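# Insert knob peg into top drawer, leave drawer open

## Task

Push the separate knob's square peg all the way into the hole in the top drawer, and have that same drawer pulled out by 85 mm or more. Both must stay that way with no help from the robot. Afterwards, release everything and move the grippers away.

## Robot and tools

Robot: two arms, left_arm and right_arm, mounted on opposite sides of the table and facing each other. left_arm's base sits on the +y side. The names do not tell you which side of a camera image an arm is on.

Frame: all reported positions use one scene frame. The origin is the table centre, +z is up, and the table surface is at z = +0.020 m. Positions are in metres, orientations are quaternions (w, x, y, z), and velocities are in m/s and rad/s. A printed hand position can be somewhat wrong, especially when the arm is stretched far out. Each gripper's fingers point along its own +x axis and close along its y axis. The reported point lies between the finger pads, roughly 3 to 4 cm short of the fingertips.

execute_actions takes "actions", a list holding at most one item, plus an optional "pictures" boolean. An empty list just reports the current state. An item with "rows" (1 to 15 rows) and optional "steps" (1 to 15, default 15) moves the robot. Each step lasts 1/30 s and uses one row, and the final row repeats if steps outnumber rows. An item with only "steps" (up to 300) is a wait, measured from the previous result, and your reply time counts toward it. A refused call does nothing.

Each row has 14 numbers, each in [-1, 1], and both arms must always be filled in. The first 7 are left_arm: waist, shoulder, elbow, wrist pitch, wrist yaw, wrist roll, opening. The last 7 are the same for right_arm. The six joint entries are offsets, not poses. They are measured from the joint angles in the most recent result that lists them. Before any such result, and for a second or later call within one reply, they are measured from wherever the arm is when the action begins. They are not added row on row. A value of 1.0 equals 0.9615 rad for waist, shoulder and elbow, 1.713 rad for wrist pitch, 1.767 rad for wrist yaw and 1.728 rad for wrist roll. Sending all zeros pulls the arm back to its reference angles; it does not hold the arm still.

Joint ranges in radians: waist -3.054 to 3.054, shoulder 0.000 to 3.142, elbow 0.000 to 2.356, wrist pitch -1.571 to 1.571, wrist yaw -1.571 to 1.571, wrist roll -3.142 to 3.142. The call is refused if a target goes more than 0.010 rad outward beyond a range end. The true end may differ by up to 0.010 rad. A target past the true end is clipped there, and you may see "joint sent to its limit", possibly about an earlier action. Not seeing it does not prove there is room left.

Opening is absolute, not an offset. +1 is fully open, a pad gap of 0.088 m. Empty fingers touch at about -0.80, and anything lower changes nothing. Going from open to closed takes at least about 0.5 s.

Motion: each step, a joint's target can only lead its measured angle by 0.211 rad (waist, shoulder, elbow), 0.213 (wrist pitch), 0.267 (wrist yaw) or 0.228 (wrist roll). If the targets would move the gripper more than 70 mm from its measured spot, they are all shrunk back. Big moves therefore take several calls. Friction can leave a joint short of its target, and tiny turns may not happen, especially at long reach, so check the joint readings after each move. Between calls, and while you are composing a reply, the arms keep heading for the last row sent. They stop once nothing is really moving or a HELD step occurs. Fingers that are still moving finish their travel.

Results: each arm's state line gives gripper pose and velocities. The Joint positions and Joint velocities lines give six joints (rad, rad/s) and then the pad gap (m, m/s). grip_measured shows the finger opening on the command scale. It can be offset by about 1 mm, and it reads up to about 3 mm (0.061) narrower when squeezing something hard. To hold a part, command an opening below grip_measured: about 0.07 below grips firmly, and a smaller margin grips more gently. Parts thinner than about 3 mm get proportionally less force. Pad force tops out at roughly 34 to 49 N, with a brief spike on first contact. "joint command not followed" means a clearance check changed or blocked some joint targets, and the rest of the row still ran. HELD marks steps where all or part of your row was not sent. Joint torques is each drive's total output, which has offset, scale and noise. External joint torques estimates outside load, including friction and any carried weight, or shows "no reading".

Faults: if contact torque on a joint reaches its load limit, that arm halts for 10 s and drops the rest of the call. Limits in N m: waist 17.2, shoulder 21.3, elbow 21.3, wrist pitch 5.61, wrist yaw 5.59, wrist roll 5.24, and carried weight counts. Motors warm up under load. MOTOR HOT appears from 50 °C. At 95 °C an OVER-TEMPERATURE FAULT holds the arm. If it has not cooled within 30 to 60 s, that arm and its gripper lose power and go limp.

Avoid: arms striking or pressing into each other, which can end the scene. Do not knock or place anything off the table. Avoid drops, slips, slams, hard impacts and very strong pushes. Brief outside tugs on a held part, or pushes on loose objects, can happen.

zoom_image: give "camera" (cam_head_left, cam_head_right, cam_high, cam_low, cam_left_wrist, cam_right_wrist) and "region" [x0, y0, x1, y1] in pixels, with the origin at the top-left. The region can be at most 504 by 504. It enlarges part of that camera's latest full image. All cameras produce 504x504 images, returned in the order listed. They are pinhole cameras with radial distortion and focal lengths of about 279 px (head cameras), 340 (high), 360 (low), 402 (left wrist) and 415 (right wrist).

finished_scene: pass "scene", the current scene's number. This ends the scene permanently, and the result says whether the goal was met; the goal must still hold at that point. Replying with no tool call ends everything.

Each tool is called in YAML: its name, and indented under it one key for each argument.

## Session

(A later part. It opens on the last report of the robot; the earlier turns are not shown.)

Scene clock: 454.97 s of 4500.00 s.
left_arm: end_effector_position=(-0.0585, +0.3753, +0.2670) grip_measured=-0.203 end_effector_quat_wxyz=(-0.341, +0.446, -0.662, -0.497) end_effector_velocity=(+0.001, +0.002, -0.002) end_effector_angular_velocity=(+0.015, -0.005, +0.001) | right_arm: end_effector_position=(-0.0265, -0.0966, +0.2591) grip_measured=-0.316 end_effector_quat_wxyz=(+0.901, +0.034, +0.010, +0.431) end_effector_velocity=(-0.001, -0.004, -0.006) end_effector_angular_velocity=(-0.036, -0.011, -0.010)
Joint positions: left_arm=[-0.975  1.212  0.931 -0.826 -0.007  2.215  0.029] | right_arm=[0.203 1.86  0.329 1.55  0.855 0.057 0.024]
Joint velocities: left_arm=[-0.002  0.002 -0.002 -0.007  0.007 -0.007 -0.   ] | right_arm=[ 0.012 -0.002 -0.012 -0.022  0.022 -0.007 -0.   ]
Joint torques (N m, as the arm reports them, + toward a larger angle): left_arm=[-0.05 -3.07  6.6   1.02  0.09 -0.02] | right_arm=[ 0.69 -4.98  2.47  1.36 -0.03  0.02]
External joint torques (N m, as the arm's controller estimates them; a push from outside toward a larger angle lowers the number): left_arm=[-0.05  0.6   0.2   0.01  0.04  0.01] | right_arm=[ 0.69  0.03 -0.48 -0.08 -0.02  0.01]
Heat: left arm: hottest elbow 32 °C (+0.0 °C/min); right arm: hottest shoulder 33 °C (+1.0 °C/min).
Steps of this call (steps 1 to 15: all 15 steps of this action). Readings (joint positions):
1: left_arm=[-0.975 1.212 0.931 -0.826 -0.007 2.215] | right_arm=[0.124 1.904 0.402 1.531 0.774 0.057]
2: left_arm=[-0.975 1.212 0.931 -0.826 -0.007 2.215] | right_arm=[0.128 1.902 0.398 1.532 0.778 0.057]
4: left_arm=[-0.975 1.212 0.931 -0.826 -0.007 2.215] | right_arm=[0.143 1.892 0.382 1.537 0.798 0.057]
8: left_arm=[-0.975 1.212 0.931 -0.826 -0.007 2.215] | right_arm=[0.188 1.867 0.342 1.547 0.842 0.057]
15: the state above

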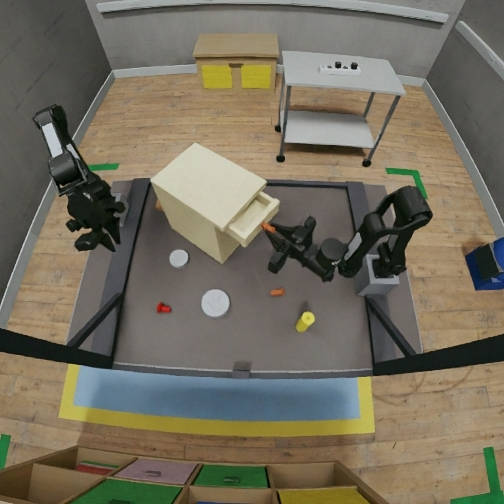

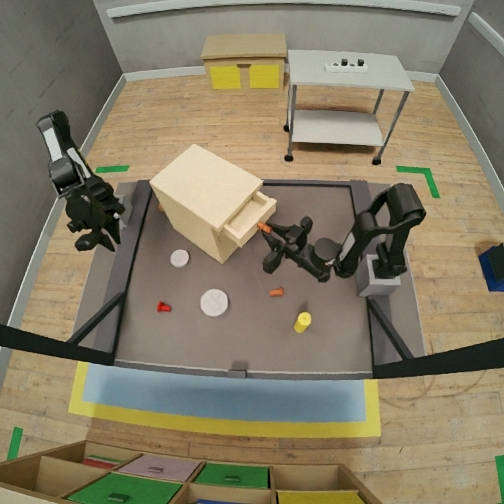

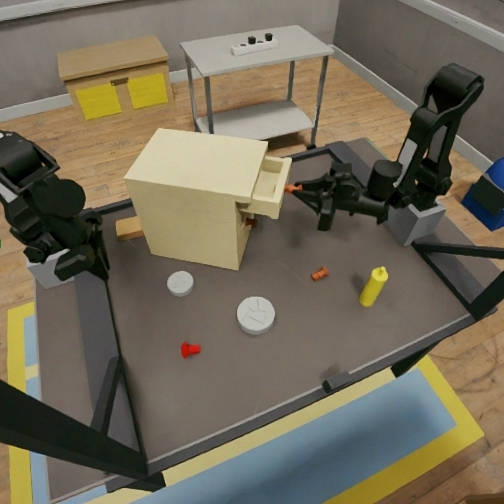

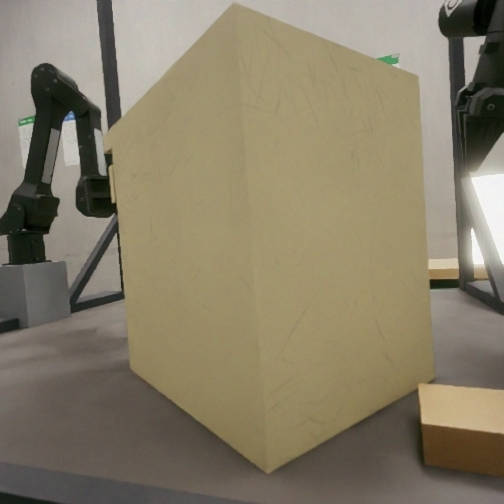

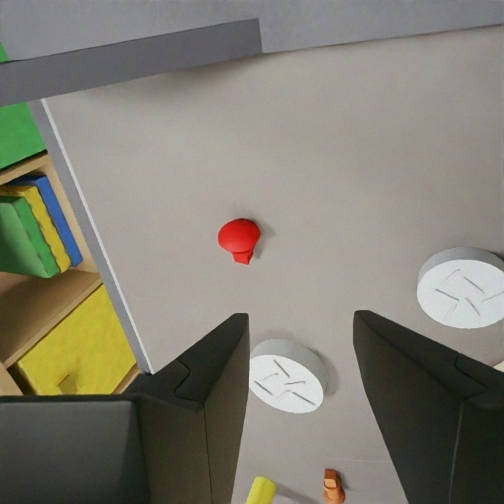

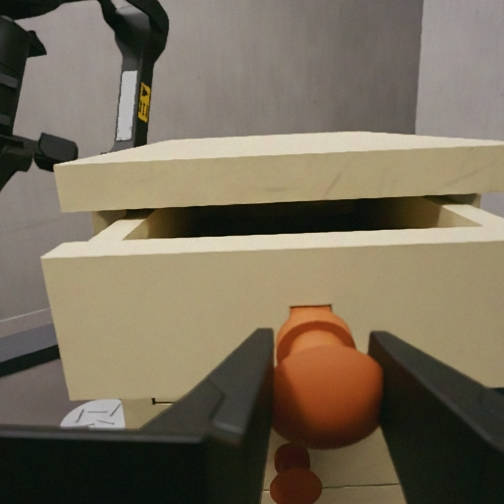

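execute_actions:
  actions:
    - {"rows":[[0,0,0,0,0,0,-0.2,-0.015,0,0.015,0,-0.005,0,-0.44],[0,0,0,0,0,0,-0.2,-0.025,0.008,0.025,-0.002,-0.012,0,-0.44],[0,0,0,0,0,0,-0.2,-0.035,0.016,0.035,-0.003,-0.018,0,-0.44],[0,0,0,0,0,0,-0.2,-0.046,0.022,0.047,-0.004,-0.024,0,-0.44]]}

Scene clock: 461.53 s of 4500.00 s.
left_arm: end_effector_position=(-0.0585, +0.3753, +0.2670) grip_measured=-0.203 end_effector_quat_wxyz=(-0.341, +0.446, -0.662, -0.497) end_effector_velocity=(+0.002, +0.001, -0.001) end_effector_angular_velocity=(+0.001, -0.008, +0.007) | right_arm: end_effector_position=(-0.0190, -0.0869, +0.2617) grip_measured=-0.316 end_effector_quat_wxyz=(+0.901, +0.041, +0.007, +0.432) end_effector_velocity=(-0.002, +0.002, +0.001) end_effector_angular_velocity=(+0.003, -0.005, +0.019)
Joint positions: left_arm=[-0.975  1.212  0.931 -0.826 -0.007  2.215  0.029] | right_arm=[0.165 1.875 0.363 1.544 0.817 0.057 0.024]
Joint velocities: left_arm=[-0.002 -0.002 -0.002 -0.007 -0.007 -0.007 -0.   ] | right_arm=[-0.002  0.002  0.002  0.007 -0.022 -0.007 -0.   ]
Joint torques (N m, as the arm reports them, + toward a larger angle): left_arm=[-0.05 -3.22  6.48  1.08  0.14 -0.03] | right_arm=[-0.6  -3.95  4.85  1.15 -0.15  0.02]
External joint torques (N m, as the arm's controller estimates them; a push from outside toward a larger angle lowers the number): left_arm=[-0.05  0.49  0.11  0.09  0.09 -0.01] | right_arm=[-0.61  1.33  1.76 -0.32 -0.13  0.01]
Heat: left arm: hottest elbow 32 °C (+0.0 °C/min); right arm: hottest shoulder 33 °C (+1.0 °C/min).
Steps of this call (steps 1 to 15: the robot went on to your last target; steps 16 to 90: nothing new was sent; then 3.07 s passed at rest; steps 91 to 105: all 15 steps of this action). Readings (joint positions):
91: left_arm=[-0.975 1.212 0.931 -0.826 -0.007 2.215] | right_arm=[0.203 1.860 0.328 1.550 0.856 0.057]
92: left_arm=[-0.975 1.212 0.931 -0.826 -0.007 2.215] | right_arm=[0.200 1.860 0.331 1.550 0.852 0.057]
94: left_arm=[-0.975 1.212 0.931 -0.826 -0.007 2.215] | right_arm=[0.187 1.863 0.341 1.550 0.839 0.057]
98: left_arm=[-0.975 1.212 0.931 -0.826 -0.007 2.215] | right_arm=[0.168 1.873 0.360 1.545 0.820 0.057]
105: the state above

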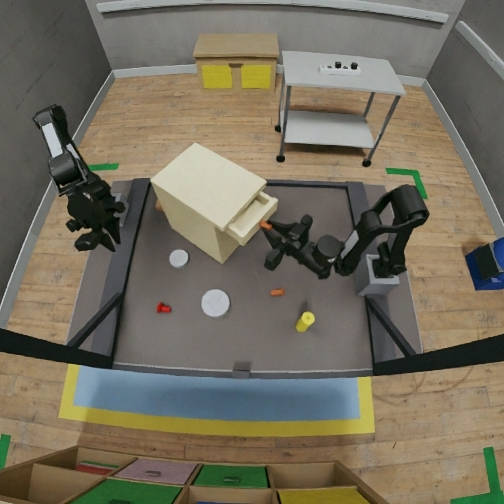

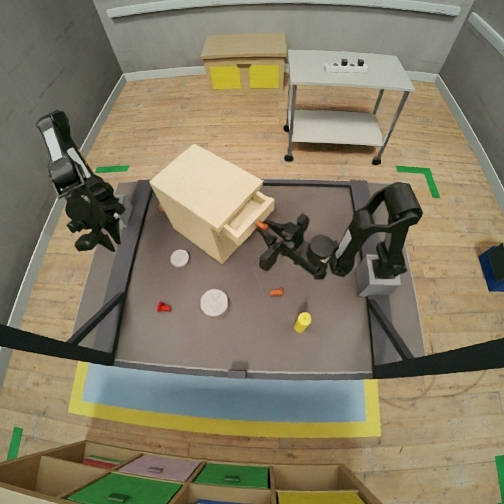

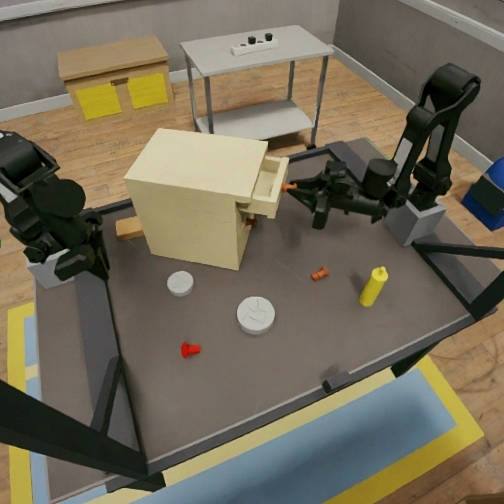

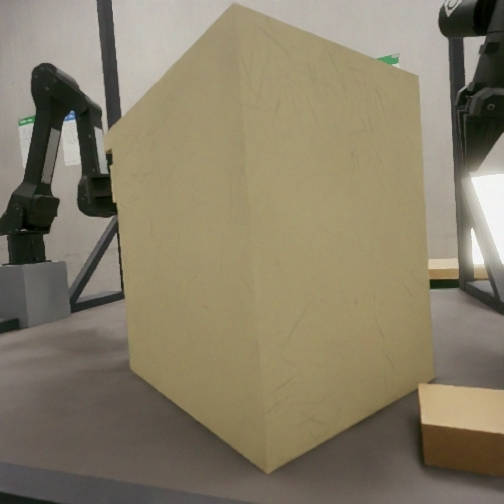

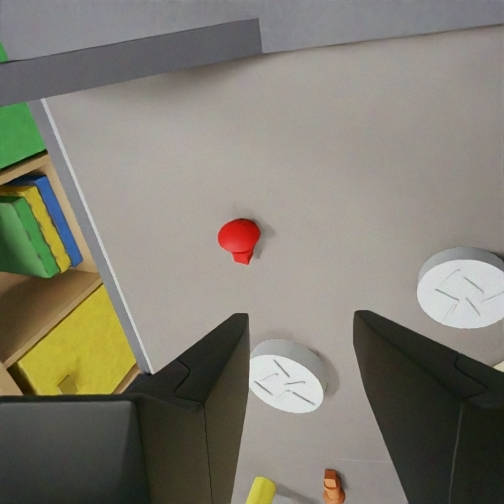

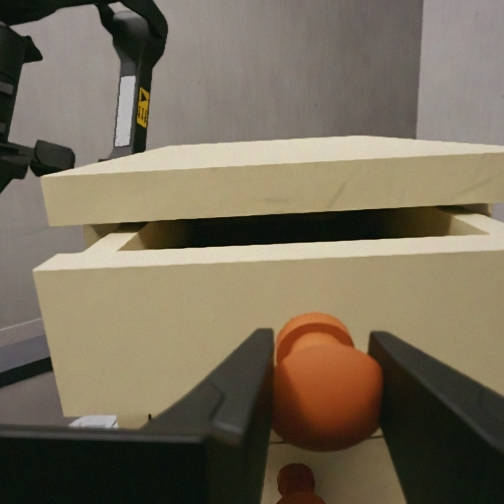

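execute_actions:
  actions:
    - {"rows":[[0,0,0,0,0,0,-0.2,-0.014,0.012,0.021,-0.002,-0.006,0,-0.44]]}

zoom_image:
  camera: "cam_high"
  region: [260,160,320,220]

zoom_image:
  camera: "cam_head_left"
  region: [240,200,290,250]

Scene clock: 470.47 s of 4500.00 s.
left_arm: end_effector_position=(-0.0585, +0.3753, +0.2670) grip_measured=-0.203 end_effector_quat_wxyz=(-0.341, +0.446, -0.662, -0.497) end_effector_velocity=(+0.005, +0.001, -0.004) end_effector_angular_velocity=(+0.017, -0.021, +0.025) | right_arm: end_effector_position=(-0.0177, -0.0845, +0.2618) grip_measured=-0.316 end_effector_quat_wxyz=(+0.901, +0.041, +0.007, +0.432) end_effector_velocity=(+0.002, -0.001, -0.000) end_effector_angular_velocity=(+0.007, +0.006, -0.010)
Joint positions: left_arm=[-0.975  1.212  0.931 -0.826 -0.007  2.215  0.029] | right_arm=[0.158 1.881 0.371 1.542 0.809 0.057 0.024]
Joint velocities: left_arm=[ 0.002  0.002 -0.002 -0.022 -0.007 -0.022 -0.   ] | right_arm=[-0.002  0.002 -0.002  0.007  0.007  0.007 -0.   ]
Joint torques (N m, as the arm reports them, + toward a larger angle): left_arm=[ 0.07 -3.07  6.39  1.06  0.07 -0.02] | right_arm=[-0.59 -3.99  4.84  1.16 -0.14  0.02]
External joint torques (N m, as the arm's controller estimates them; a push from outside toward a larger angle lowers the number): left_arm=[0.04 0.61 0.06 0.07 0.04 0.  ] | right_arm=[-0.58  1.34  1.76 -0.31 -0.13  0.01]
Heat: left arm: hottest elbow 32 °C (+0.0 °C/min); right arm: hottest shoulder 32 °C (+0.0 °C/min).
Steps of this call (steps 1 to 15: the robot went on to your last target; steps 16 to 90: nothing new was sent; then 5.43 s passed at rest; steps 91 to 105: all 15 steps of this action). Readings (joint positions):
91: left_arm=[-0.975 1.212 0.931 -0.826 -0.007 2.215] | right_arm=[0.164 1.876 0.363 1.544 0.815 0.057]
92: left_arm=[-0.975 1.212 0.931 -0.826 -0.007 2.215] | right_arm=[0.162 1.877 0.365 1.544 0.814 0.057]
94: left_arm=[-0.975 1.212 0.931 -0.826 -0.007 2.215] | right_arm=[0.159 1.879 0.370 1.543 0.810 0.057]
98: left_arm=[-0.975 1.212 0.931 -0.826 -0.007 2.215] | right_arm=[0.158 1.880 0.371 1.542 0.809 0.057]
105: the state above

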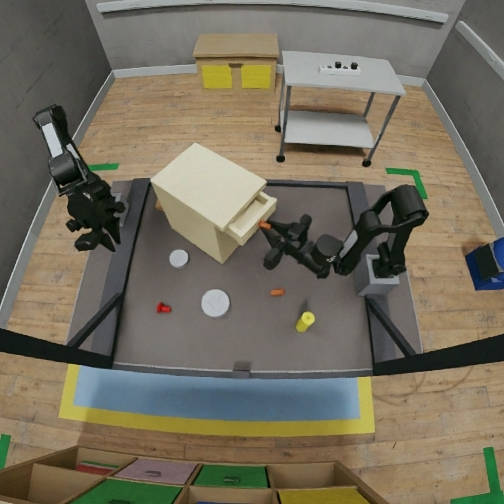

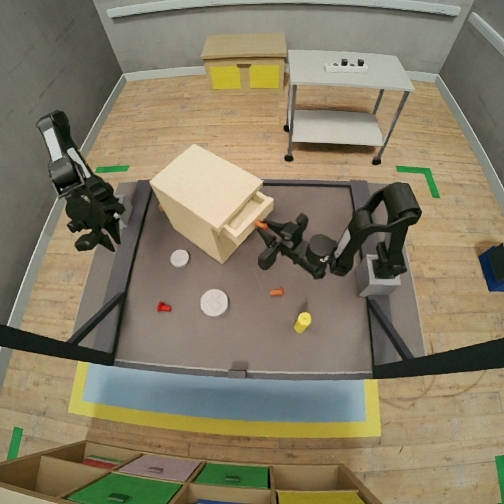

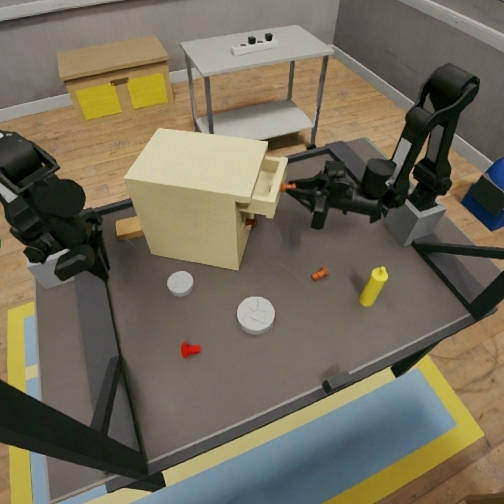

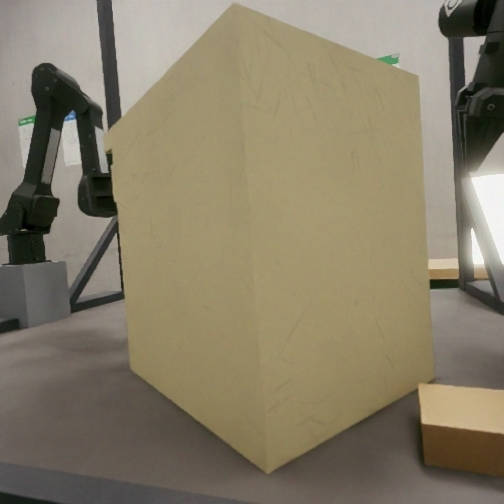

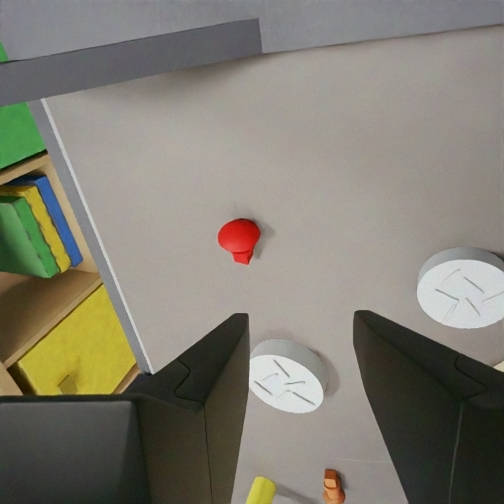

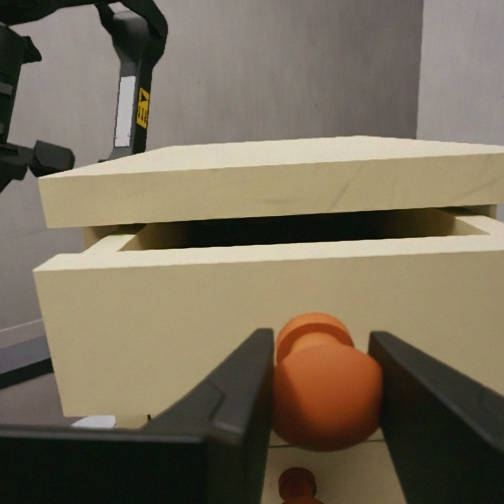

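Region (260, 160, 320, 220) of cam_high's 504x504 image, scaled by 8.400, with more detail than that image has.

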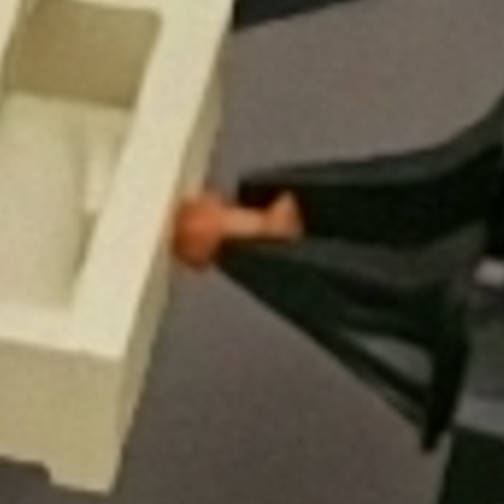

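Region (240, 200, 290, 250) of cam_head_left's 504x504 image, scaled by 10.080, with more detail than that image has.

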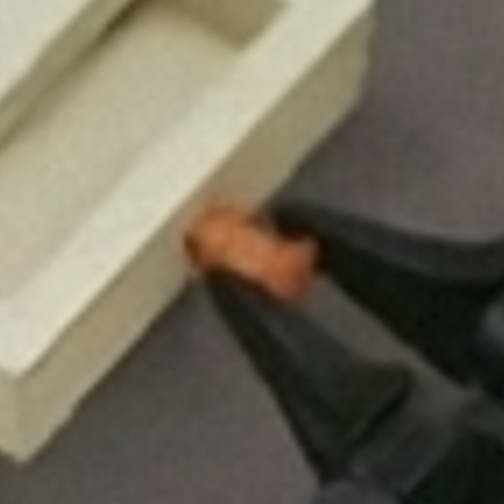

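execute_actions:
  actions:
    - {"rows":[[0,0,0,0,0,0,-0.2,0,0,0,0,0,0,0.5]],"steps":10}
  pictures: false

execute_actions:
  actions:
    - {"rows":[[0,0,0,0,0,0,-0.2,0.1,-0.1,-0.09,0,0.053,0,0.5]],"steps":10}
  pictures: false

execute_actions:
  actions:
    - {"rows":[[0,0,0,0,0,0,-0.2,0,-0.72,0,0,0,0,1]]}
  pictures: false

execute_actions:
  actions:
    - {"steps":15}
  pictures: false

execute_actions:
  actions:
    - {"rows":[[0,0,0,0,0,0,-0.2,-0.2,0,0.86,-0.86,-0.51,-0.68,1]]}
  pictures: false

execute_actions:
  actions:
    - {"steps":25}
  pictures: false

execute_actions:
  actions:
    - {"rows":[[0,0,0,0,0,0,-0.2,-0.26,0,0.86,-0.87,0,0,1]]}
  pictures: false

execute_actions:
  actions:
    - {"steps":25}
  pictures: false

Scene clock: 493.13 s of 4500.00 s.
left_arm: end_effector_position=(-0.0585, +0.3753, +0.2670) grip_measured=-0.203 end_effector_quat_wxyz=(-0.341, +0.446, -0.662, -0.497) end_effector_velocity=(+0.001, +0.003, -0.001) end_effector_angular_velocity=(+0.007, -0.004, -0.012) | right_arm: end_effector_position=(-0.0177, -0.0844, +0.2618) grip_measured=+0.467 end_effector_quat_wxyz=(+0.901, +0.041, +0.007, +0.433) end_effector_velocity=(+0.000, -0.001, +0.001) end_effector_angular_velocity=(-0.007, -0.016, -0.005)
Joint positions: left_arm=[-0.975  1.212  0.931 -0.826 -0.007  2.215  0.029] | right_arm=[0.157 1.881 0.371 1.542 0.808 0.057 0.062]
Joint velocities: left_arm=[-0.002 -0.002 -0.002 -0.007  0.007  0.007 -0.   ] | right_arm=[ 0.002 -0.002 -0.002  0.007  0.007 -0.022  0.018]
Joint torques (N m, as the arm reports them, + toward a larger angle): left_arm=[ 0.02 -3.15  6.45  1.1   0.06 -0.04] | right_arm=[ 0.01 -4.6   3.49  1.26  0.04  0.01]
External joint torques (N m, as the arm's controller estimates them; a push from outside toward a larger angle lowers the number): left_arm=[ 0.02  0.6   0.06  0.11  0.02 -0.01] | right_arm=[-0.02  0.71  0.41 -0.21  0.06  0.01]
Heat: left arm: hottest elbow 32 °C (+0.0 °C/min); right arm: hottest shoulder 31 °C (-2.0 °C/min).
Steps of this call (steps 1 to 15: the robot went on to your last target; steps 16 to 90: nothing new was sent; then 19.33 s passed at rest; steps 91 to 100: all 10 steps of this action). Readings (joint positions):
91: left_arm=[-0.975 1.212 0.931 -0.826 -0.007 2.215] | right_arm=[0.157 1.881 0.371 1.542 0.809 0.057]
92: left_arm=[-0.975 1.212 0.931 -0.826 -0.007 2.215] | right_arm=[0.157 1.881 0.371 1.542 0.808 0.057]
94: left_arm=[-0.975 1.212 0.931 -0.826 -0.007 2.215] | right_arm=[0.157 1.881 0.371 1.542 0.808 0.057]
98: left_arm=[-0.975 1.212 0.931 -0.826 -0.007 2.215] | right_arm=[0.157 1.881 0.371 1.542 0.808 0.057]
100: the state above

Scene clock: 493.47 s of 4500.00 s.
left_arm: end_effector_position=(-0.0585, +0.3753, +0.2670) grip_measured=-0.203 end_effector_quat_wxyz=(-0.341, +0.446, -0.662, -0.497) end_effector_velocity=(+0.003, +0.001, -0.003) end_effector_angular_velocity=(-0.007, -0.019, +0.009) | right_arm: end_effector_position=(-0.0354, -0.1079, +0.2684) grip_measured=+0.496 end_effector_quat_wxyz=(+0.900, +0.044, +0.008, +0.434) end_effector_velocity=(+0.002, -0.008, -0.003) end_effector_angular_velocity=(-0.012, +0.003, -0.014)
Joint positions: left_arm=[-0.975  1.212  0.931 -0.826 -0.007  2.215  0.029] | right_arm=[0.249 1.795 0.292 1.541 0.897 0.057 0.063]
Joint velocities: left_arm=[-0.007 -0.002 -0.007 -0.007 -0.022 -0.007 -0.   ] | right_arm=[ 0.007 -0.017 -0.027 -0.007  0.022  0.007  0.   ]
Joint torques (N m, as the arm reports them, + toward a larger angle): left_arm=[-0.05 -3.11  6.4   1.06  0.07 -0.05] | right_arm=[ 0.35 -4.92  2.93  1.33  0.09  0.02]
External joint torques (N m, as the arm's controller estimates them; a push from outside toward a larger angle lowers the number): left_arm=[-0.07  0.59  0.07  0.07  0.04 -0.03] | right_arm=[ 0.33 -0.25 -0.13 -0.08  0.11  0.01]
Heat: left arm: hottest elbow 32 °C (+0.0 °C/min); right arm: hottest shoulder 31 °C (-2.0 °C/min).
Steps of this call (steps 1 to 10: all 10 steps of this action). Readings (joint positions):
1: left_arm=[-0.975 1.212 0.931 -0.826 -0.007 2.215] | right_arm=[0.164 1.872 0.364 1.540 0.823 0.057]
2: left_arm=[-0.975 1.212 0.931 -0.826 -0.007 2.215] | right_arm=[0.186 1.853 0.345 1.538 0.849 0.057]
4: left_arm=[-0.975 1.212 0.931 -0.826 -0.007 2.215] | right_arm=[0.228 1.816 0.308 1.541 0.876 0.057]
8: left_arm=[-0.975 1.212 0.931 -0.826 -0.007 2.215] | right_arm=[0.248 1.797 0.294 1.541 0.894 0.057]
10: the state above

Scene clock: 493.97 s of 4500.00 s.
left_arm: end_effector_position=(-0.0585, +0.3753, +0.2670) grip_measured=-0.203 end_effector_quat_wxyz=(-0.341, +0.446, -0.662, -0.497) end_effector_velocity=(+0.002, +0.001, -0.001) end_effector_angular_velocity=(+0.001, -0.008, +0.007) | right_arm: end_effector_position=(-0.0175, -0.1864, +0.4497) grip_measured=+1.000 end_effector_quat_wxyz=(+0.833, +0.367, -0.067, +0.408) end_effector_velocity=(+0.007, -0.027, +0.027) end_effector_angular_velocity=(+0.111, +0.027, -0.011)
Joint positions: left_arm=[-0.975  1.212  0.931 -0.826 -0.007  2.215  0.029] | right_arm=[0.249 1.118 0.291 1.546 0.897 0.057 0.088]
Joint velocities: left_arm=[-0.002 -0.002 -0.002 -0.007 -0.007 -0.007 -0.   ] | right_arm=[-0.002 -0.144 -0.002 -0.022  0.007 -0.007  0.   ]
Joint torques (N m, as the arm reports them, + toward a larger angle): left_arm=[ 0.05 -3.2   6.54  1.06  0.07 -0.03] | right_arm=[-0.02 -1.52  6.1   0.36 -0.4  -0.01]
External joint torques (N m, as the arm's controller estimates them; a push from outside toward a larger angle lowers the number): left_arm=[ 0.05  0.53  0.16  0.07  0.02 -0.01] | right_arm=[-0.08 -0.09  1.23 -0.26 -0.05  0.03]
Heat: left arm: hottest elbow 32 °C (+0.0 °C/min); right arm: hottest shoulder 31 °C (-2.0 °C/min).
Steps of this call (steps 1 to 15: all 15 steps of this action). Readings (joint positions):
1: left_arm=[-0.975 1.212 0.931 -0.826 -0.007 2.215] | right_arm=[0.249 1.774 0.291 1.532 0.897 0.057]
2: left_arm=[-0.975 1.212 0.931 -0.826 -0.007 2.215] | right_arm=[0.249 1.733 0.287 1.520 0.897 0.057]
4: left_arm=[-0.975 1.212 0.931 -0.826 -0.007 2.215] | right_arm=[0.249 1.616 0.287 1.540 0.897 0.057]
8: left_arm=[-0.975 1.212 0.931 -0.826 -0.007 2.215] | right_arm=[0.249 1.382 0.290 1.540 0.897 0.057]
15: the state above

Scene clock: 494.47 s of 4500.00 s.
left_arm: end_effector_position=(-0.0585, +0.3753, +0.2670) grip_measured=-0.203 end_effector_quat_wxyz=(-0.341, +0.446, -0.662, -0.497) end_effector_velocity=(+0.002, +0.000, -0.001) end_effector_angular_velocity=(-0.021, -0.022, -0.017) | right_arm: end_effector_position=(-0.0172, -0.1878, +0.4512) grip_measured=+1.000 end_effector_quat_wxyz=(+0.832, +0.369, -0.068, +0.408) end_effector_velocity=(-0.002, +0.002, +0.001) end_effector_angular_velocity=(-0.014, -0.022, +0.011)
Joint positions: left_arm=[-0.975  1.212  0.931 -0.826 -0.007  2.215  0.029] | right_arm=[0.249 1.109 0.291 1.543 0.897 0.057 0.088]
Joint velocities: left_arm=[-0.007 -0.002 -0.002 -0.007 -0.022  0.022 -0.   ] | right_arm=[-0.002 -0.007  0.002 -0.022 -0.022 -0.007  0.   ]
Joint torques (N m, as the arm reports them, + toward a larger angle): left_arm=[-0.03 -3.2   6.46  1.07  0.07  0.  ] | right_arm=[ 0.   -2.14  6.13  0.56 -0.4  -0.01]
External joint torques (N m, as the arm's controller estimates them; a push from outside toward a larger angle lowers the number): left_arm=[-0.02  0.54  0.08  0.07  0.03  0.02] | right_arm=[-0.01 -0.17  0.87 -0.3  -0.05  0.02]
Heat: left arm: hottest elbow 32 °C (+0.0 °C/min); right arm: hottest shoulder 31 °C (-2.0 °C/min).
Steps of this call (steps 1 to 15: the robot went on to your last target). Readings (joint positions):
1: left_arm=[-0.975 1.212 0.931 -0.826 -0.007 2.215] | right_arm=[0.249 1.115 0.291 1.544 0.897 0.057]
2: left_arm=[-0.975 1.212 0.931 -0.826 -0.007 2.215] | right_arm=[0.249 1.114 0.291 1.543 0.897 0.057]
4: left_arm=[-0.975 1.212 0.931 -0.826 -0.007 2.215] | right_arm=[0.249 1.113 0.291 1.543 0.897 0.057]
8: left_arm=[-0.975 1.212 0.931 -0.826 -0.007 2.215] | right_arm=[0.249 1.110 0.291 1.543 0.897 0.057]
15: the state above
All arms were judged still, so your last target was given up. Only a new action makes them travel on or press farther. Fingers that are still opening or closing keep moving.

Scene clock: 494.97 s of 4500.00 s.
left_arm: end_effector_position=(-0.0585, +0.3753, +0.2670) grip_measured=-0.203 end_effector_quat_wxyz=(-0.341, +0.446, -0.662, -0.497) end_effector_velocity=(+0.000, +0.003, +0.000) end_effector_angular_velocity=(+0.020, +0.011, -0.001) | right_arm: end_effector_position=(-0.0880, -0.1146, +0.6556) grip_measured=+1.000 end_effector_quat_wxyz=(+0.702, -0.074, -0.471, +0.529) end_effector_velocity=(-0.044, -0.030, +0.178) end_effector_angular_velocity=(-0.438, -1.683, -0.813)
Joint positions: left_arm=[-0.975  1.212  0.931 -0.826 -0.007  2.215  0.029] | right_arm=[ 0.062  1.111  1.057  0.676  0.026 -0.854  0.088]
Joint velocities: left_arm=[ 0.002 -0.007 -0.002 -0.007  0.022 -0.007 -0.   ] | right_arm=[-0.007 -0.149  0.96  -1.56  -0.315 -1.824  0.   ]
Joint torques (N m, as the arm reports them, + toward a larger angle): left_arm=[ 0.   -3.24  6.48  1.06  0.08 -0.02] | right_arm=[-0.43 -1.95  5.32  0.31 -0.08 -0.12]
External joint torques (N m, as the arm's controller estimates them; a push from outside toward a larger angle lowers the number): left_arm=[-0.01  0.48  0.09  0.06  0.03  0.  ] | right_arm=[-0.33  0.02  1.05 -0.4  -0.09 -0.14]
Heat: left arm: hottest elbow 32 °C (+0.0 °C/min); right arm: hottest shoulder 31 °C (-2.0 °C/min).
Steps of this call (steps 1 to 15: all 15 steps of this action). Readings (joint positions):
1: left_arm=[-0.975 1.212 0.931 -0.826 -0.007 2.215] | right_arm=[0.230 1.108 0.308 1.514 0.857 0.024]
2: left_arm=[-0.975 1.212 0.931 -0.826 -0.007 2.215] | right_arm=[0.176 1.108 0.350 1.435 0.778 -0.046]
4: left_arm=[-0.975 1.212 0.931 -0.826 -0.007 2.215] | right_arm=[0.104 1.115 0.465 1.320 0.632 -0.169]
8: left_arm=[-0.975 1.212 0.931 -0.826 -0.007 2.215] | right_arm=[0.066 1.114 0.692 1.083 0.335 -0.418]
15: the state above

Scene clock: 495.80 s of 4500.00 s.
left_arm: end_effector_position=(-0.0585, +0.3753, +0.2670) grip_measured=-0.203 end_effector_quat_wxyz=(-0.341, +0.446, -0.662, -0.497) end_effector_velocity=(+0.003, -0.001, -0.002) end_effector_angular_velocity=(-0.007, -0.019, +0.014) | right_arm: end_effector_position=(-0.0928, -0.0769, +0.5582) grip_measured=+1.000 end_effector_quat_wxyz=(+0.603, -0.344, -0.401, +0.598) end_effector_velocity=(+0.000, -0.000, -0.002) end_effector_angular_velocity=(-0.008, +0.008, -0.004)
Joint positions: left_arm=[-0.975  1.212  0.931 -0.826 -0.007  2.215  0.029] | right_arm=[ 0.06   1.114  1.115  0.071 -0.002 -1.112  0.088]
Joint velocities: left_arm=[-0.002  0.002 -0.002 -0.007 -0.022 -0.007 -0.   ] | right_arm=[ 0.002 -0.002 -0.002 -0.007  0.007  0.007  0.   ]
Joint torques (N m, as the arm reports them, + toward a larger angle): left_arm=[ 0.01 -3.2   6.3   1.04  0.08  0.01] | right_arm=[-0.31 -3.36  8.23  1.38 -0.11 -0.1 ]
External joint torques (N m, as the arm's controller estimates them; a push from outside toward a larger angle lowers the number): left_arm=[ 0.    0.45 -0.01  0.06  0.04  0.03] | right_arm=[-0.31  0.13  1.49 -0.3  -0.11 -0.15]
Heat: left arm: hottest elbow 32 °C (+0.0 °C/min); right arm: hottest shoulder 31 °C (-2.0 °C/min).
Steps of this call (steps 1 to 25: the robot went on to your last target). Readings (joint positions):
1: left_arm=[-0.975 1.212 0.931 -0.826 -0.007 2.215] | right_arm=[0.062 1.105 1.083 0.621 0.017 -0.916]
2: left_arm=[-0.975 1.212 0.931 -0.826 -0.007 2.215] | right_arm=[0.061 1.099 1.099 0.565 0.011 -0.974]
4: left_arm=[-0.975 1.212 0.931 -0.826 -0.007 2.215] | right_arm=[0.060 1.094 1.114 0.450 0.004 -1.048]
8: left_arm=[-0.975 1.212 0.931 -0.826 -0.007 2.215] | right_arm=[0.060 1.105 1.115 0.210 -0.000 -1.098]
25: the state above

Scene clock: 496.30 s of 4500.00 s.
left_arm: end_effector_position=(-0.0585, +0.3753, +0.2670) grip_measured=-0.203 end_effector_quat_wxyz=(-0.341, +0.446, -0.662, -0.497) end_effector_velocity=(+0.002, -0.002, +0.001) end_effector_angular_velocity=(-0.012, -0.011, +0.014) | right_arm: end_effector_position=(-0.0243, -0.1840, +0.6862) grip_measured=+1.000 end_effector_quat_wxyz=(+0.656, -0.417, -0.323, +0.539) end_effector_velocity=(-0.062, -0.301, +0.134) end_effector_angular_velocity=(-0.161, +0.027, -0.005)
Joint positions: left_arm=[-0.975  1.212  0.931 -0.826 -0.007  2.215  0.029] | right_arm=[-0.186  1.119  1.854 -0.76   0.001 -1.112  0.088]
Joint velocities: left_arm=[-0.002 -0.002  0.002 -0.007 -0.022 -0.007 -0.   ] | right_arm=[-0.012 -0.139  1.17  -1.473 -0.007 -0.007  0.   ]
Joint torques (N m, as the arm reports them, + toward a larger angle): left_arm=[-0.07 -3.23  6.35  1.05  0.07 -0.01] | right_arm=[-0.32 -0.84  4.18  0.68 -0.11  0.06]
External joint torques (N m, as the arm's controller estimates them; a push from outside toward a larger angle lowers the number): left_arm=[-0.08  0.5  -0.05  0.05  0.03  0.01] | right_arm=[-0.32 -1.12  1.57 -0.26 -0.11  0.02]
Heat: left arm: hottest elbow 32 °C (+0.0 °C/min); right arm: hottest shoulder 31 °C (-2.0 °C/min).
Steps of this call (steps 1 to 15: all 15 steps of this action). Readings (joint positions):
1: left_arm=[-0.975 1.212 0.931 -0.826 -0.007 2.215] | right_arm=[0.049 1.114 1.131 0.039 -0.013 -1.112]
2: left_arm=[-0.975 1.212 0.931 -0.826 -0.007 2.215] | right_arm=[0.009 1.118 1.168 -0.024 -0.015 -1.112]
4: left_arm=[-0.975 1.212 0.931 -0.826 -0.007 2.215] | right_arm=[-0.085 1.126 1.251 -0.121 -0.003 -1.112]
8: left_arm=[-0.975 1.212 0.931 -0.826 -0.007 2.215] | right_arm=[-0.177 1.126 1.469 -0.355 0.002 -1.112]
15: the state above

Scene clock: 497.13 s of 4500.00 s.
left_arm: end_effector_position=(-0.0585, +0.3753, +0.2670) grip_measured=-0.203 end_effector_quat_wxyz=(-0.341, +0.446, -0.662, -0.497) end_effector_velocity=(+0.001, +0.002, -0.002) end_effector_angular_velocity=(+0.020, -0.001, +0.014) | right_arm: end_effector_position=(-0.0362, -0.2401, +0.5809) grip_measured=+1.000 end_effector_quat_wxyz=(+0.535, -0.549, -0.124, +0.630) end_effector_velocity=(-0.002, -0.005, -0.002) end_effector_angular_velocity=(-0.012, +0.001, +0.008)
Joint positions: left_arm=[-0.975  1.212  0.931 -0.826 -0.007  2.215  0.029] | right_arm=[-0.187  1.115  1.938 -1.417  0.    -1.112  0.088]
Joint velocities: left_arm=[-0.002  0.002 -0.002 -0.007  0.007 -0.022  0.   ] | right_arm=[-0.002 -0.007  0.002 -0.022 -0.007 -0.007  0.   ]
Joint torques (N m, as the arm reports them, + toward a larger angle): left_arm=[-0.01 -2.99  6.48  1.06  0.06 -0.06] | right_arm=[-0.3  -0.62  5.05  1.19 -0.13  0.05]
External joint torques (N m, as the arm's controller estimates them; a push from outside toward a larger angle lowers the number): left_arm=[-0.01  0.71  0.09  0.06  0.01 -0.03] | right_arm=[-0.29  0.2   1.03 -0.35 -0.1   0.01]
Heat: left arm: hottest elbow 32 °C (+0.0 °C/min); right arm: hottest shoulder 31 °C (-2.0 °C/min).
Steps of this call (steps 1 to 25: the robot went on to your last target). Readings (joint positions):
1: left_arm=[-0.975 1.212 0.931 -0.826 -0.007 2.215] | right_arm=[-0.186 1.113 1.887 -0.815 0.001 -1.112]
2: left_arm=[-0.975 1.212 0.931 -0.826 -0.007 2.215] | right_arm=[-0.186 1.105 1.911 -0.873 0.001 -1.112]
4: left_arm=[-0.975 1.212 0.931 -0.826 -0.007 2.215] | right_arm=[-0.186 1.093 1.936 -0.990 0.000 -1.112]
8: left_arm=[-0.975 1.212 0.931 -0.826 -0.007 2.215] | right_arm=[-0.187 1.103 1.942 -1.229 0.000 -1.112]
25: the state above

execute_actions:
  actions:
    - {"rows":[[0,0,0,0,0,0,-0.2,-0.008,0.8,0,-0.015,0,0,1]]}
  pictures: false

execute_actions:
  actions:
    - {"steps":20}

zoom_image:
  camera: "cam_high"
  region: [220,110,340,230]

Scene clock: 502.07 s of 4500.00 s.
left_arm: end_effector_position=(-0.0585, +0.3753, +0.2670) grip_measured=-0.203 end_effector_quat_wxyz=(-0.341, +0.446, -0.662, -0.497) end_effector_velocity=(+0.007, +0.003, -0.004) end_effector_angular_velocity=(+0.006, -0.040, +0.009) | right_arm: end_effector_position=(-0.0009, -0.0830, +0.4027) grip_measured=+1.000 end_effector_quat_wxyz=(+0.344, -0.645, +0.118, +0.672) end_effector_velocity=(+0.045, +0.208, -0.489) end_effector_angular_velocity=(-1.389, +0.314, -0.007)
Joint positions: left_arm=[-0.975  1.212  0.931 -0.826 -0.007  2.215  0.029] | right_arm=[-0.191  1.76   1.948 -1.436  0.    -1.112  0.088]
Joint velocities: left_arm=[-0.007 -0.002 -0.002 -0.037 -0.022 -0.007 -0.   ] | right_arm=[-0.002  1.389 -0.012 -0.022 -0.007  0.007  0.   ]
Joint torques (N m, as the arm reports them, + toward a larger angle): left_arm=[-0.09 -3.07  6.58  1.05  0.1  -0.05] | right_arm=[-0.27 -5.47  5.24  0.24 -0.06  0.03]
External joint torques (N m, as the arm's controller estimates them; a push from outside toward a larger angle lowers the number): left_arm=[-0.08  0.61  0.25  0.07  0.06 -0.03] | right_arm=[-0.31  1.75 -0.03 -0.37  0.    0.02]
Heat: left arm: hottest elbow 32 °C (+0.0 °C/min); right arm: hottest shoulder 31 °C (-2.0 °C/min).
Steps of this call (steps 1 to 30: the robot went on to your last target; steps 31 to 90: nothing new was sent; then 1.43 s passed at rest; steps 91 to 105: all 15 steps of this action). Readings (joint positions):
91: left_arm=[-0.975 1.212 0.931 -0.826 -0.007 2.215] | right_arm=[-0.187 1.133 1.940 -1.424 0.000 -1.112]
92: left_arm=[-0.975 1.212 0.931 -0.826 -0.007 2.215] | right_arm=[-0.188 1.156 1.951 -1.431 0.000 -1.112]
94: left_arm=[-0.975 1.212 0.931 -0.826 -0.007 2.215] | right_arm=[-0.189 1.226 1.959 -1.431 0.000 -1.112]
98: left_arm=[-0.975 1.212 0.931 -0.826 -0.007 2.215] | right_arm=[-0.190 1.421 1.951 -1.434 0.000 -1.112]
105: the state above

Scene clock: 502.73 s of 4500.00 s.
left_arm: end_effector_position=(-0.0585, +0.3753, +0.2670) grip_measured=-0.203 end_effector_quat_wxyz=(-0.341, +0.446, -0.662, -0.497) end_effector_velocity=(+0.002, +0.002, -0.004) end_effector_angular_velocity=(+0.007, -0.016, +0.003) | right_arm: end_effector_position=(+0.0024, -0.0693, +0.3520) grip_measured=+1.000 end_effector_quat_wxyz=(+0.294, -0.657, +0.172, +0.672) end_effector_velocity=(-0.001, -0.002, -0.000) end_effector_angular_velocity=(-0.003, +0.021, +0.004)
Joint positions: left_arm=[-0.975  1.212  0.931 -0.826 -0.007  2.215  0.029] | right_arm=[-0.191  1.889  1.932 -1.44   0.    -1.112  0.088]
Joint velocities: left_arm=[-0.007  0.002 -0.007 -0.007 -0.007 -0.007 -0.   ] | right_arm=[-0.007 -0.002 -0.002 -0.007 -0.022 -0.007  0.   ]
Joint torques (N m, as the arm reports them, + toward a larger angle): left_arm=[ 0.17 -3.21  6.44  1.07  0.07 -0.01] | right_arm=[-0.31 -7.35  7.15  0.19 -0.06  0.02]
External joint torques (N m, as the arm's controller estimates them; a push from outside toward a larger angle lowers the number): left_arm=[0.19 0.46 0.15 0.09 0.02 0.01] | right_arm=[-0.28  0.46  1.63 -0.38 -0.01  0.01]
Heat: left arm: hottest elbow 32 °C (+0.0 °C/min); right arm: hottest shoulder 31 °C (-2.0 °C/min).
Steps of this call (steps 1 to 20: the robot went on to your last target). Readings (joint positions):
1: left_arm=[-0.975 1.212 0.931 -0.826 -0.007 2.215] | right_arm=[-0.191 1.802 1.948 -1.436 0.000 -1.112]
2: left_arm=[-0.975 1.212 0.931 -0.826 -0.007 2.215] | right_arm=[-0.191 1.837 1.943 -1.436 0.000 -1.112]
4: left_arm=[-0.975 1.212 0.931 -0.826 -0.007 2.215] | right_arm=[-0.191 1.883 1.932 -1.439 0.000 -1.112]
8: left_arm=[-0.975 1.212 0.931 -0.826 -0.007 2.215] | right_arm=[-0.191 1.894 1.930 -1.440 0.000 -1.112]
20: the state above

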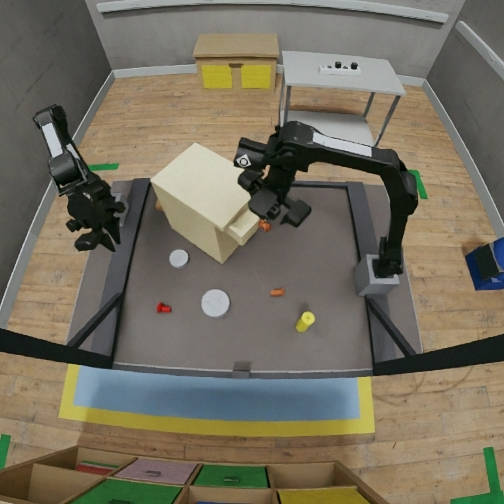

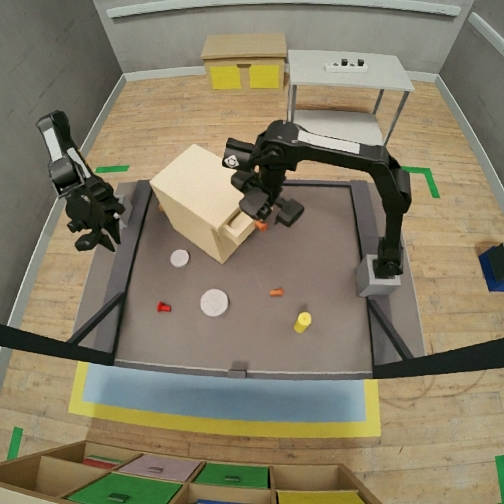

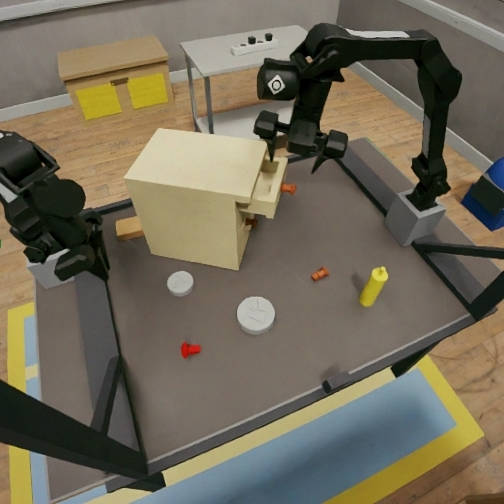

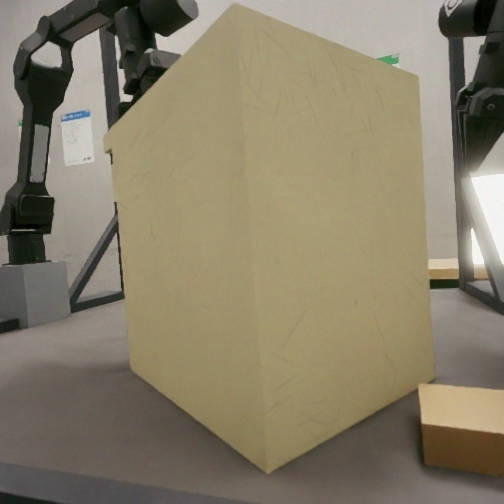

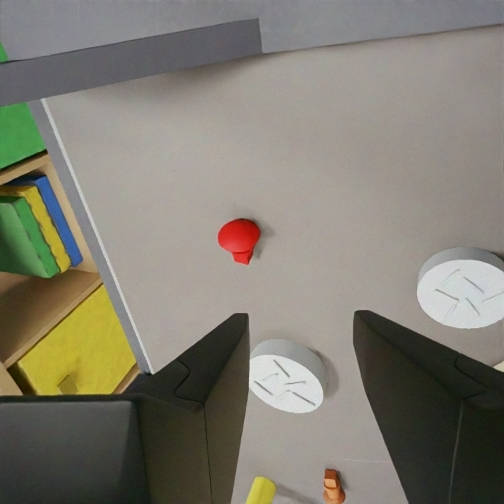

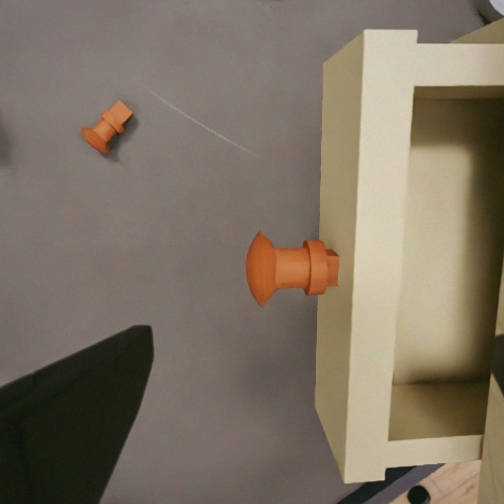

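Region (220, 110, 340, 230) of cam_high's 504x504 image, scaled by 4.200, with more detail than that image has.

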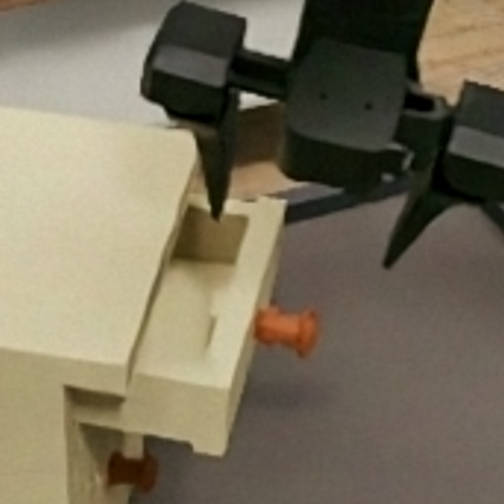

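execute_actions:
  actions:
    - {"rows":[[0,0,0,0,0,0,-0.2,0,0,0,0,0,0,0.65],[0,0,0,0,0,0,-0.2,0,0,0,0,0,0,0.65],[0,0,0,0,0,0,-0.2,0,0,0,0,0,0,0.65],[0,0,0,0,0,0,-0.2,0,-0.025,-0.05,0.025,0,0,0.65],[0,0,0,0,0,0,-0.2,0,-0.025,-0.1,0.05,0,0,0.65],[0,0,0,0,0,0,-0.2,0,-0.025,-0.145,0.077,0,0,0.65]]}

Scene clock: 517.47 s of 4500.00 s.
left_arm: end_effector_position=(-0.0585, +0.3753, +0.2670) grip_measured=-0.203 end_effector_quat_wxyz=(-0.341, +0.446, -0.662, -0.497) end_effector_velocity=(+0.003, +0.004, -0.004) end_effector_angular_velocity=(+0.023, -0.017, +0.001) | right_arm: end_effector_position=(+0.0034, -0.0647, +0.3258) grip_measured=+0.655 end_effector_quat_wxyz=(+0.299, -0.656, +0.168, +0.672) end_effector_velocity=(-0.004, +0.002, +0.000) end_effector_angular_velocity=(+0.014, +0.030, +0.026)
Joint positions: left_arm=[-0.975  1.212  0.931 -0.826 -0.007  2.215  0.029] | right_arm=[-0.191  1.871  1.8   -1.313  0.    -1.112  0.071]
Joint velocities: left_arm=[-0.002  0.002 -0.002 -0.022  0.007 -0.007 -0.   ] | right_arm=[-0.002 -0.002 -0.002  0.007 -0.037 -0.022 -0.001]
Joint torques (N m, as the arm reports them, + toward a larger angle): left_arm=[-0.11 -3.1   6.34  1.03  0.06 -0.06] | right_arm=[ 0.01 -7.59  5.72  0.54 -0.06  0.02]
External joint torques (N m, as the arm's controller estimates them; a push from outside toward a larger angle lowers the number): left_arm=[-0.09  0.6   0.02  0.06  0.01 -0.04] | right_arm=[-0.01  0.2   0.15 -0.02  0.    0.02]
Heat: left arm: hottest elbow 32 °C (+0.0 °C/min); right arm: hottest shoulder 33 °C (+0.0 °C/min).
Steps of this call (steps 1 to 15: the robot went on to your last target; steps 16 to 90: nothing new was sent; then 11.23 s passed at rest; steps 91 to 105: all 15 steps of this action). Readings (joint positions):
91: left_arm=[-0.975 1.212 0.931 -0.826 -0.007 2.215] | right_arm=[-0.191 1.889 1.932 -1.440 0.000 -1.112]
92: left_arm=[-0.975 1.212 0.931 -0.826 -0.007 2.215] | right_arm=[-0.191 1.889 1.932 -1.440 0.000 -1.112]
94: left_arm=[-0.975 1.212 0.931 -0.826 -0.007 2.215] | right_arm=[-0.191 1.887 1.927 -1.435 0.000 -1.112]
98: left_arm=[-0.975 1.212 0.931 -0.826 -0.007 2.215] | right_arm=[-0.191 1.869 1.840 -1.349 0.000 -1.112]
105: the state above

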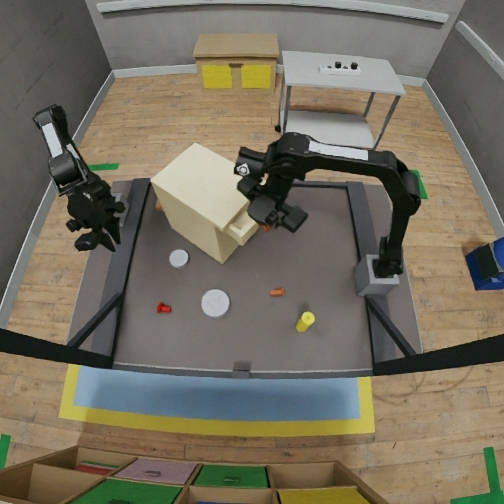

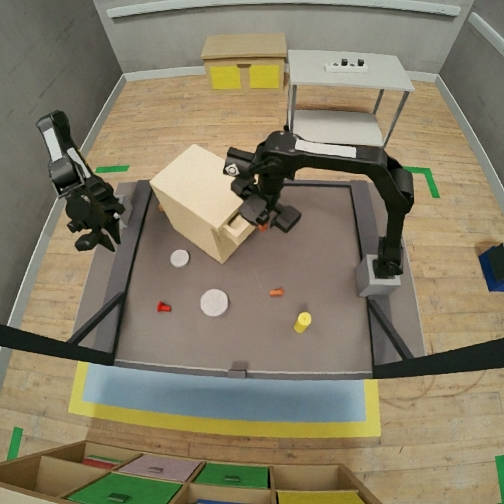

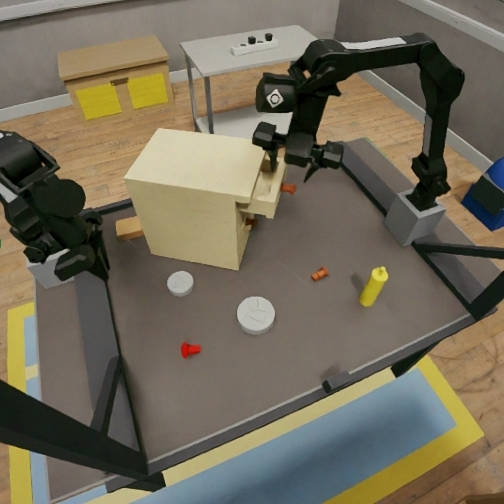

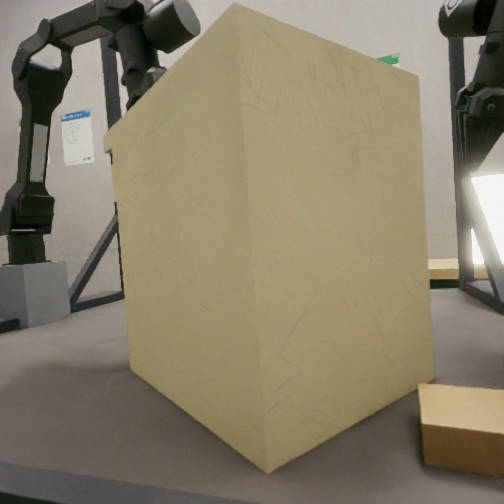

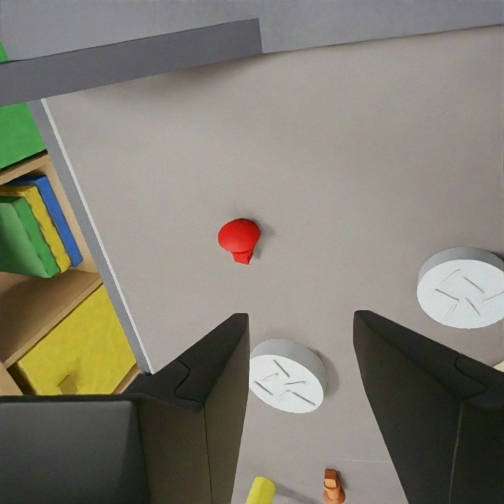

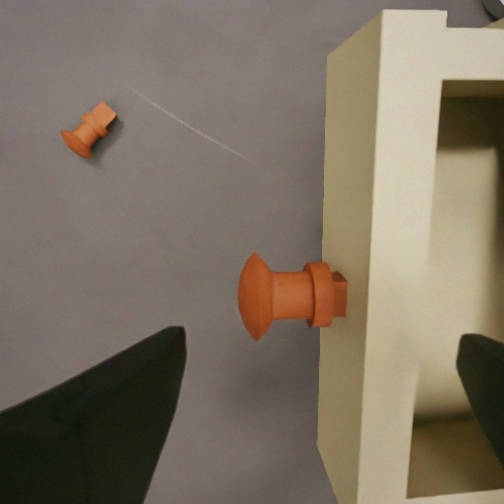

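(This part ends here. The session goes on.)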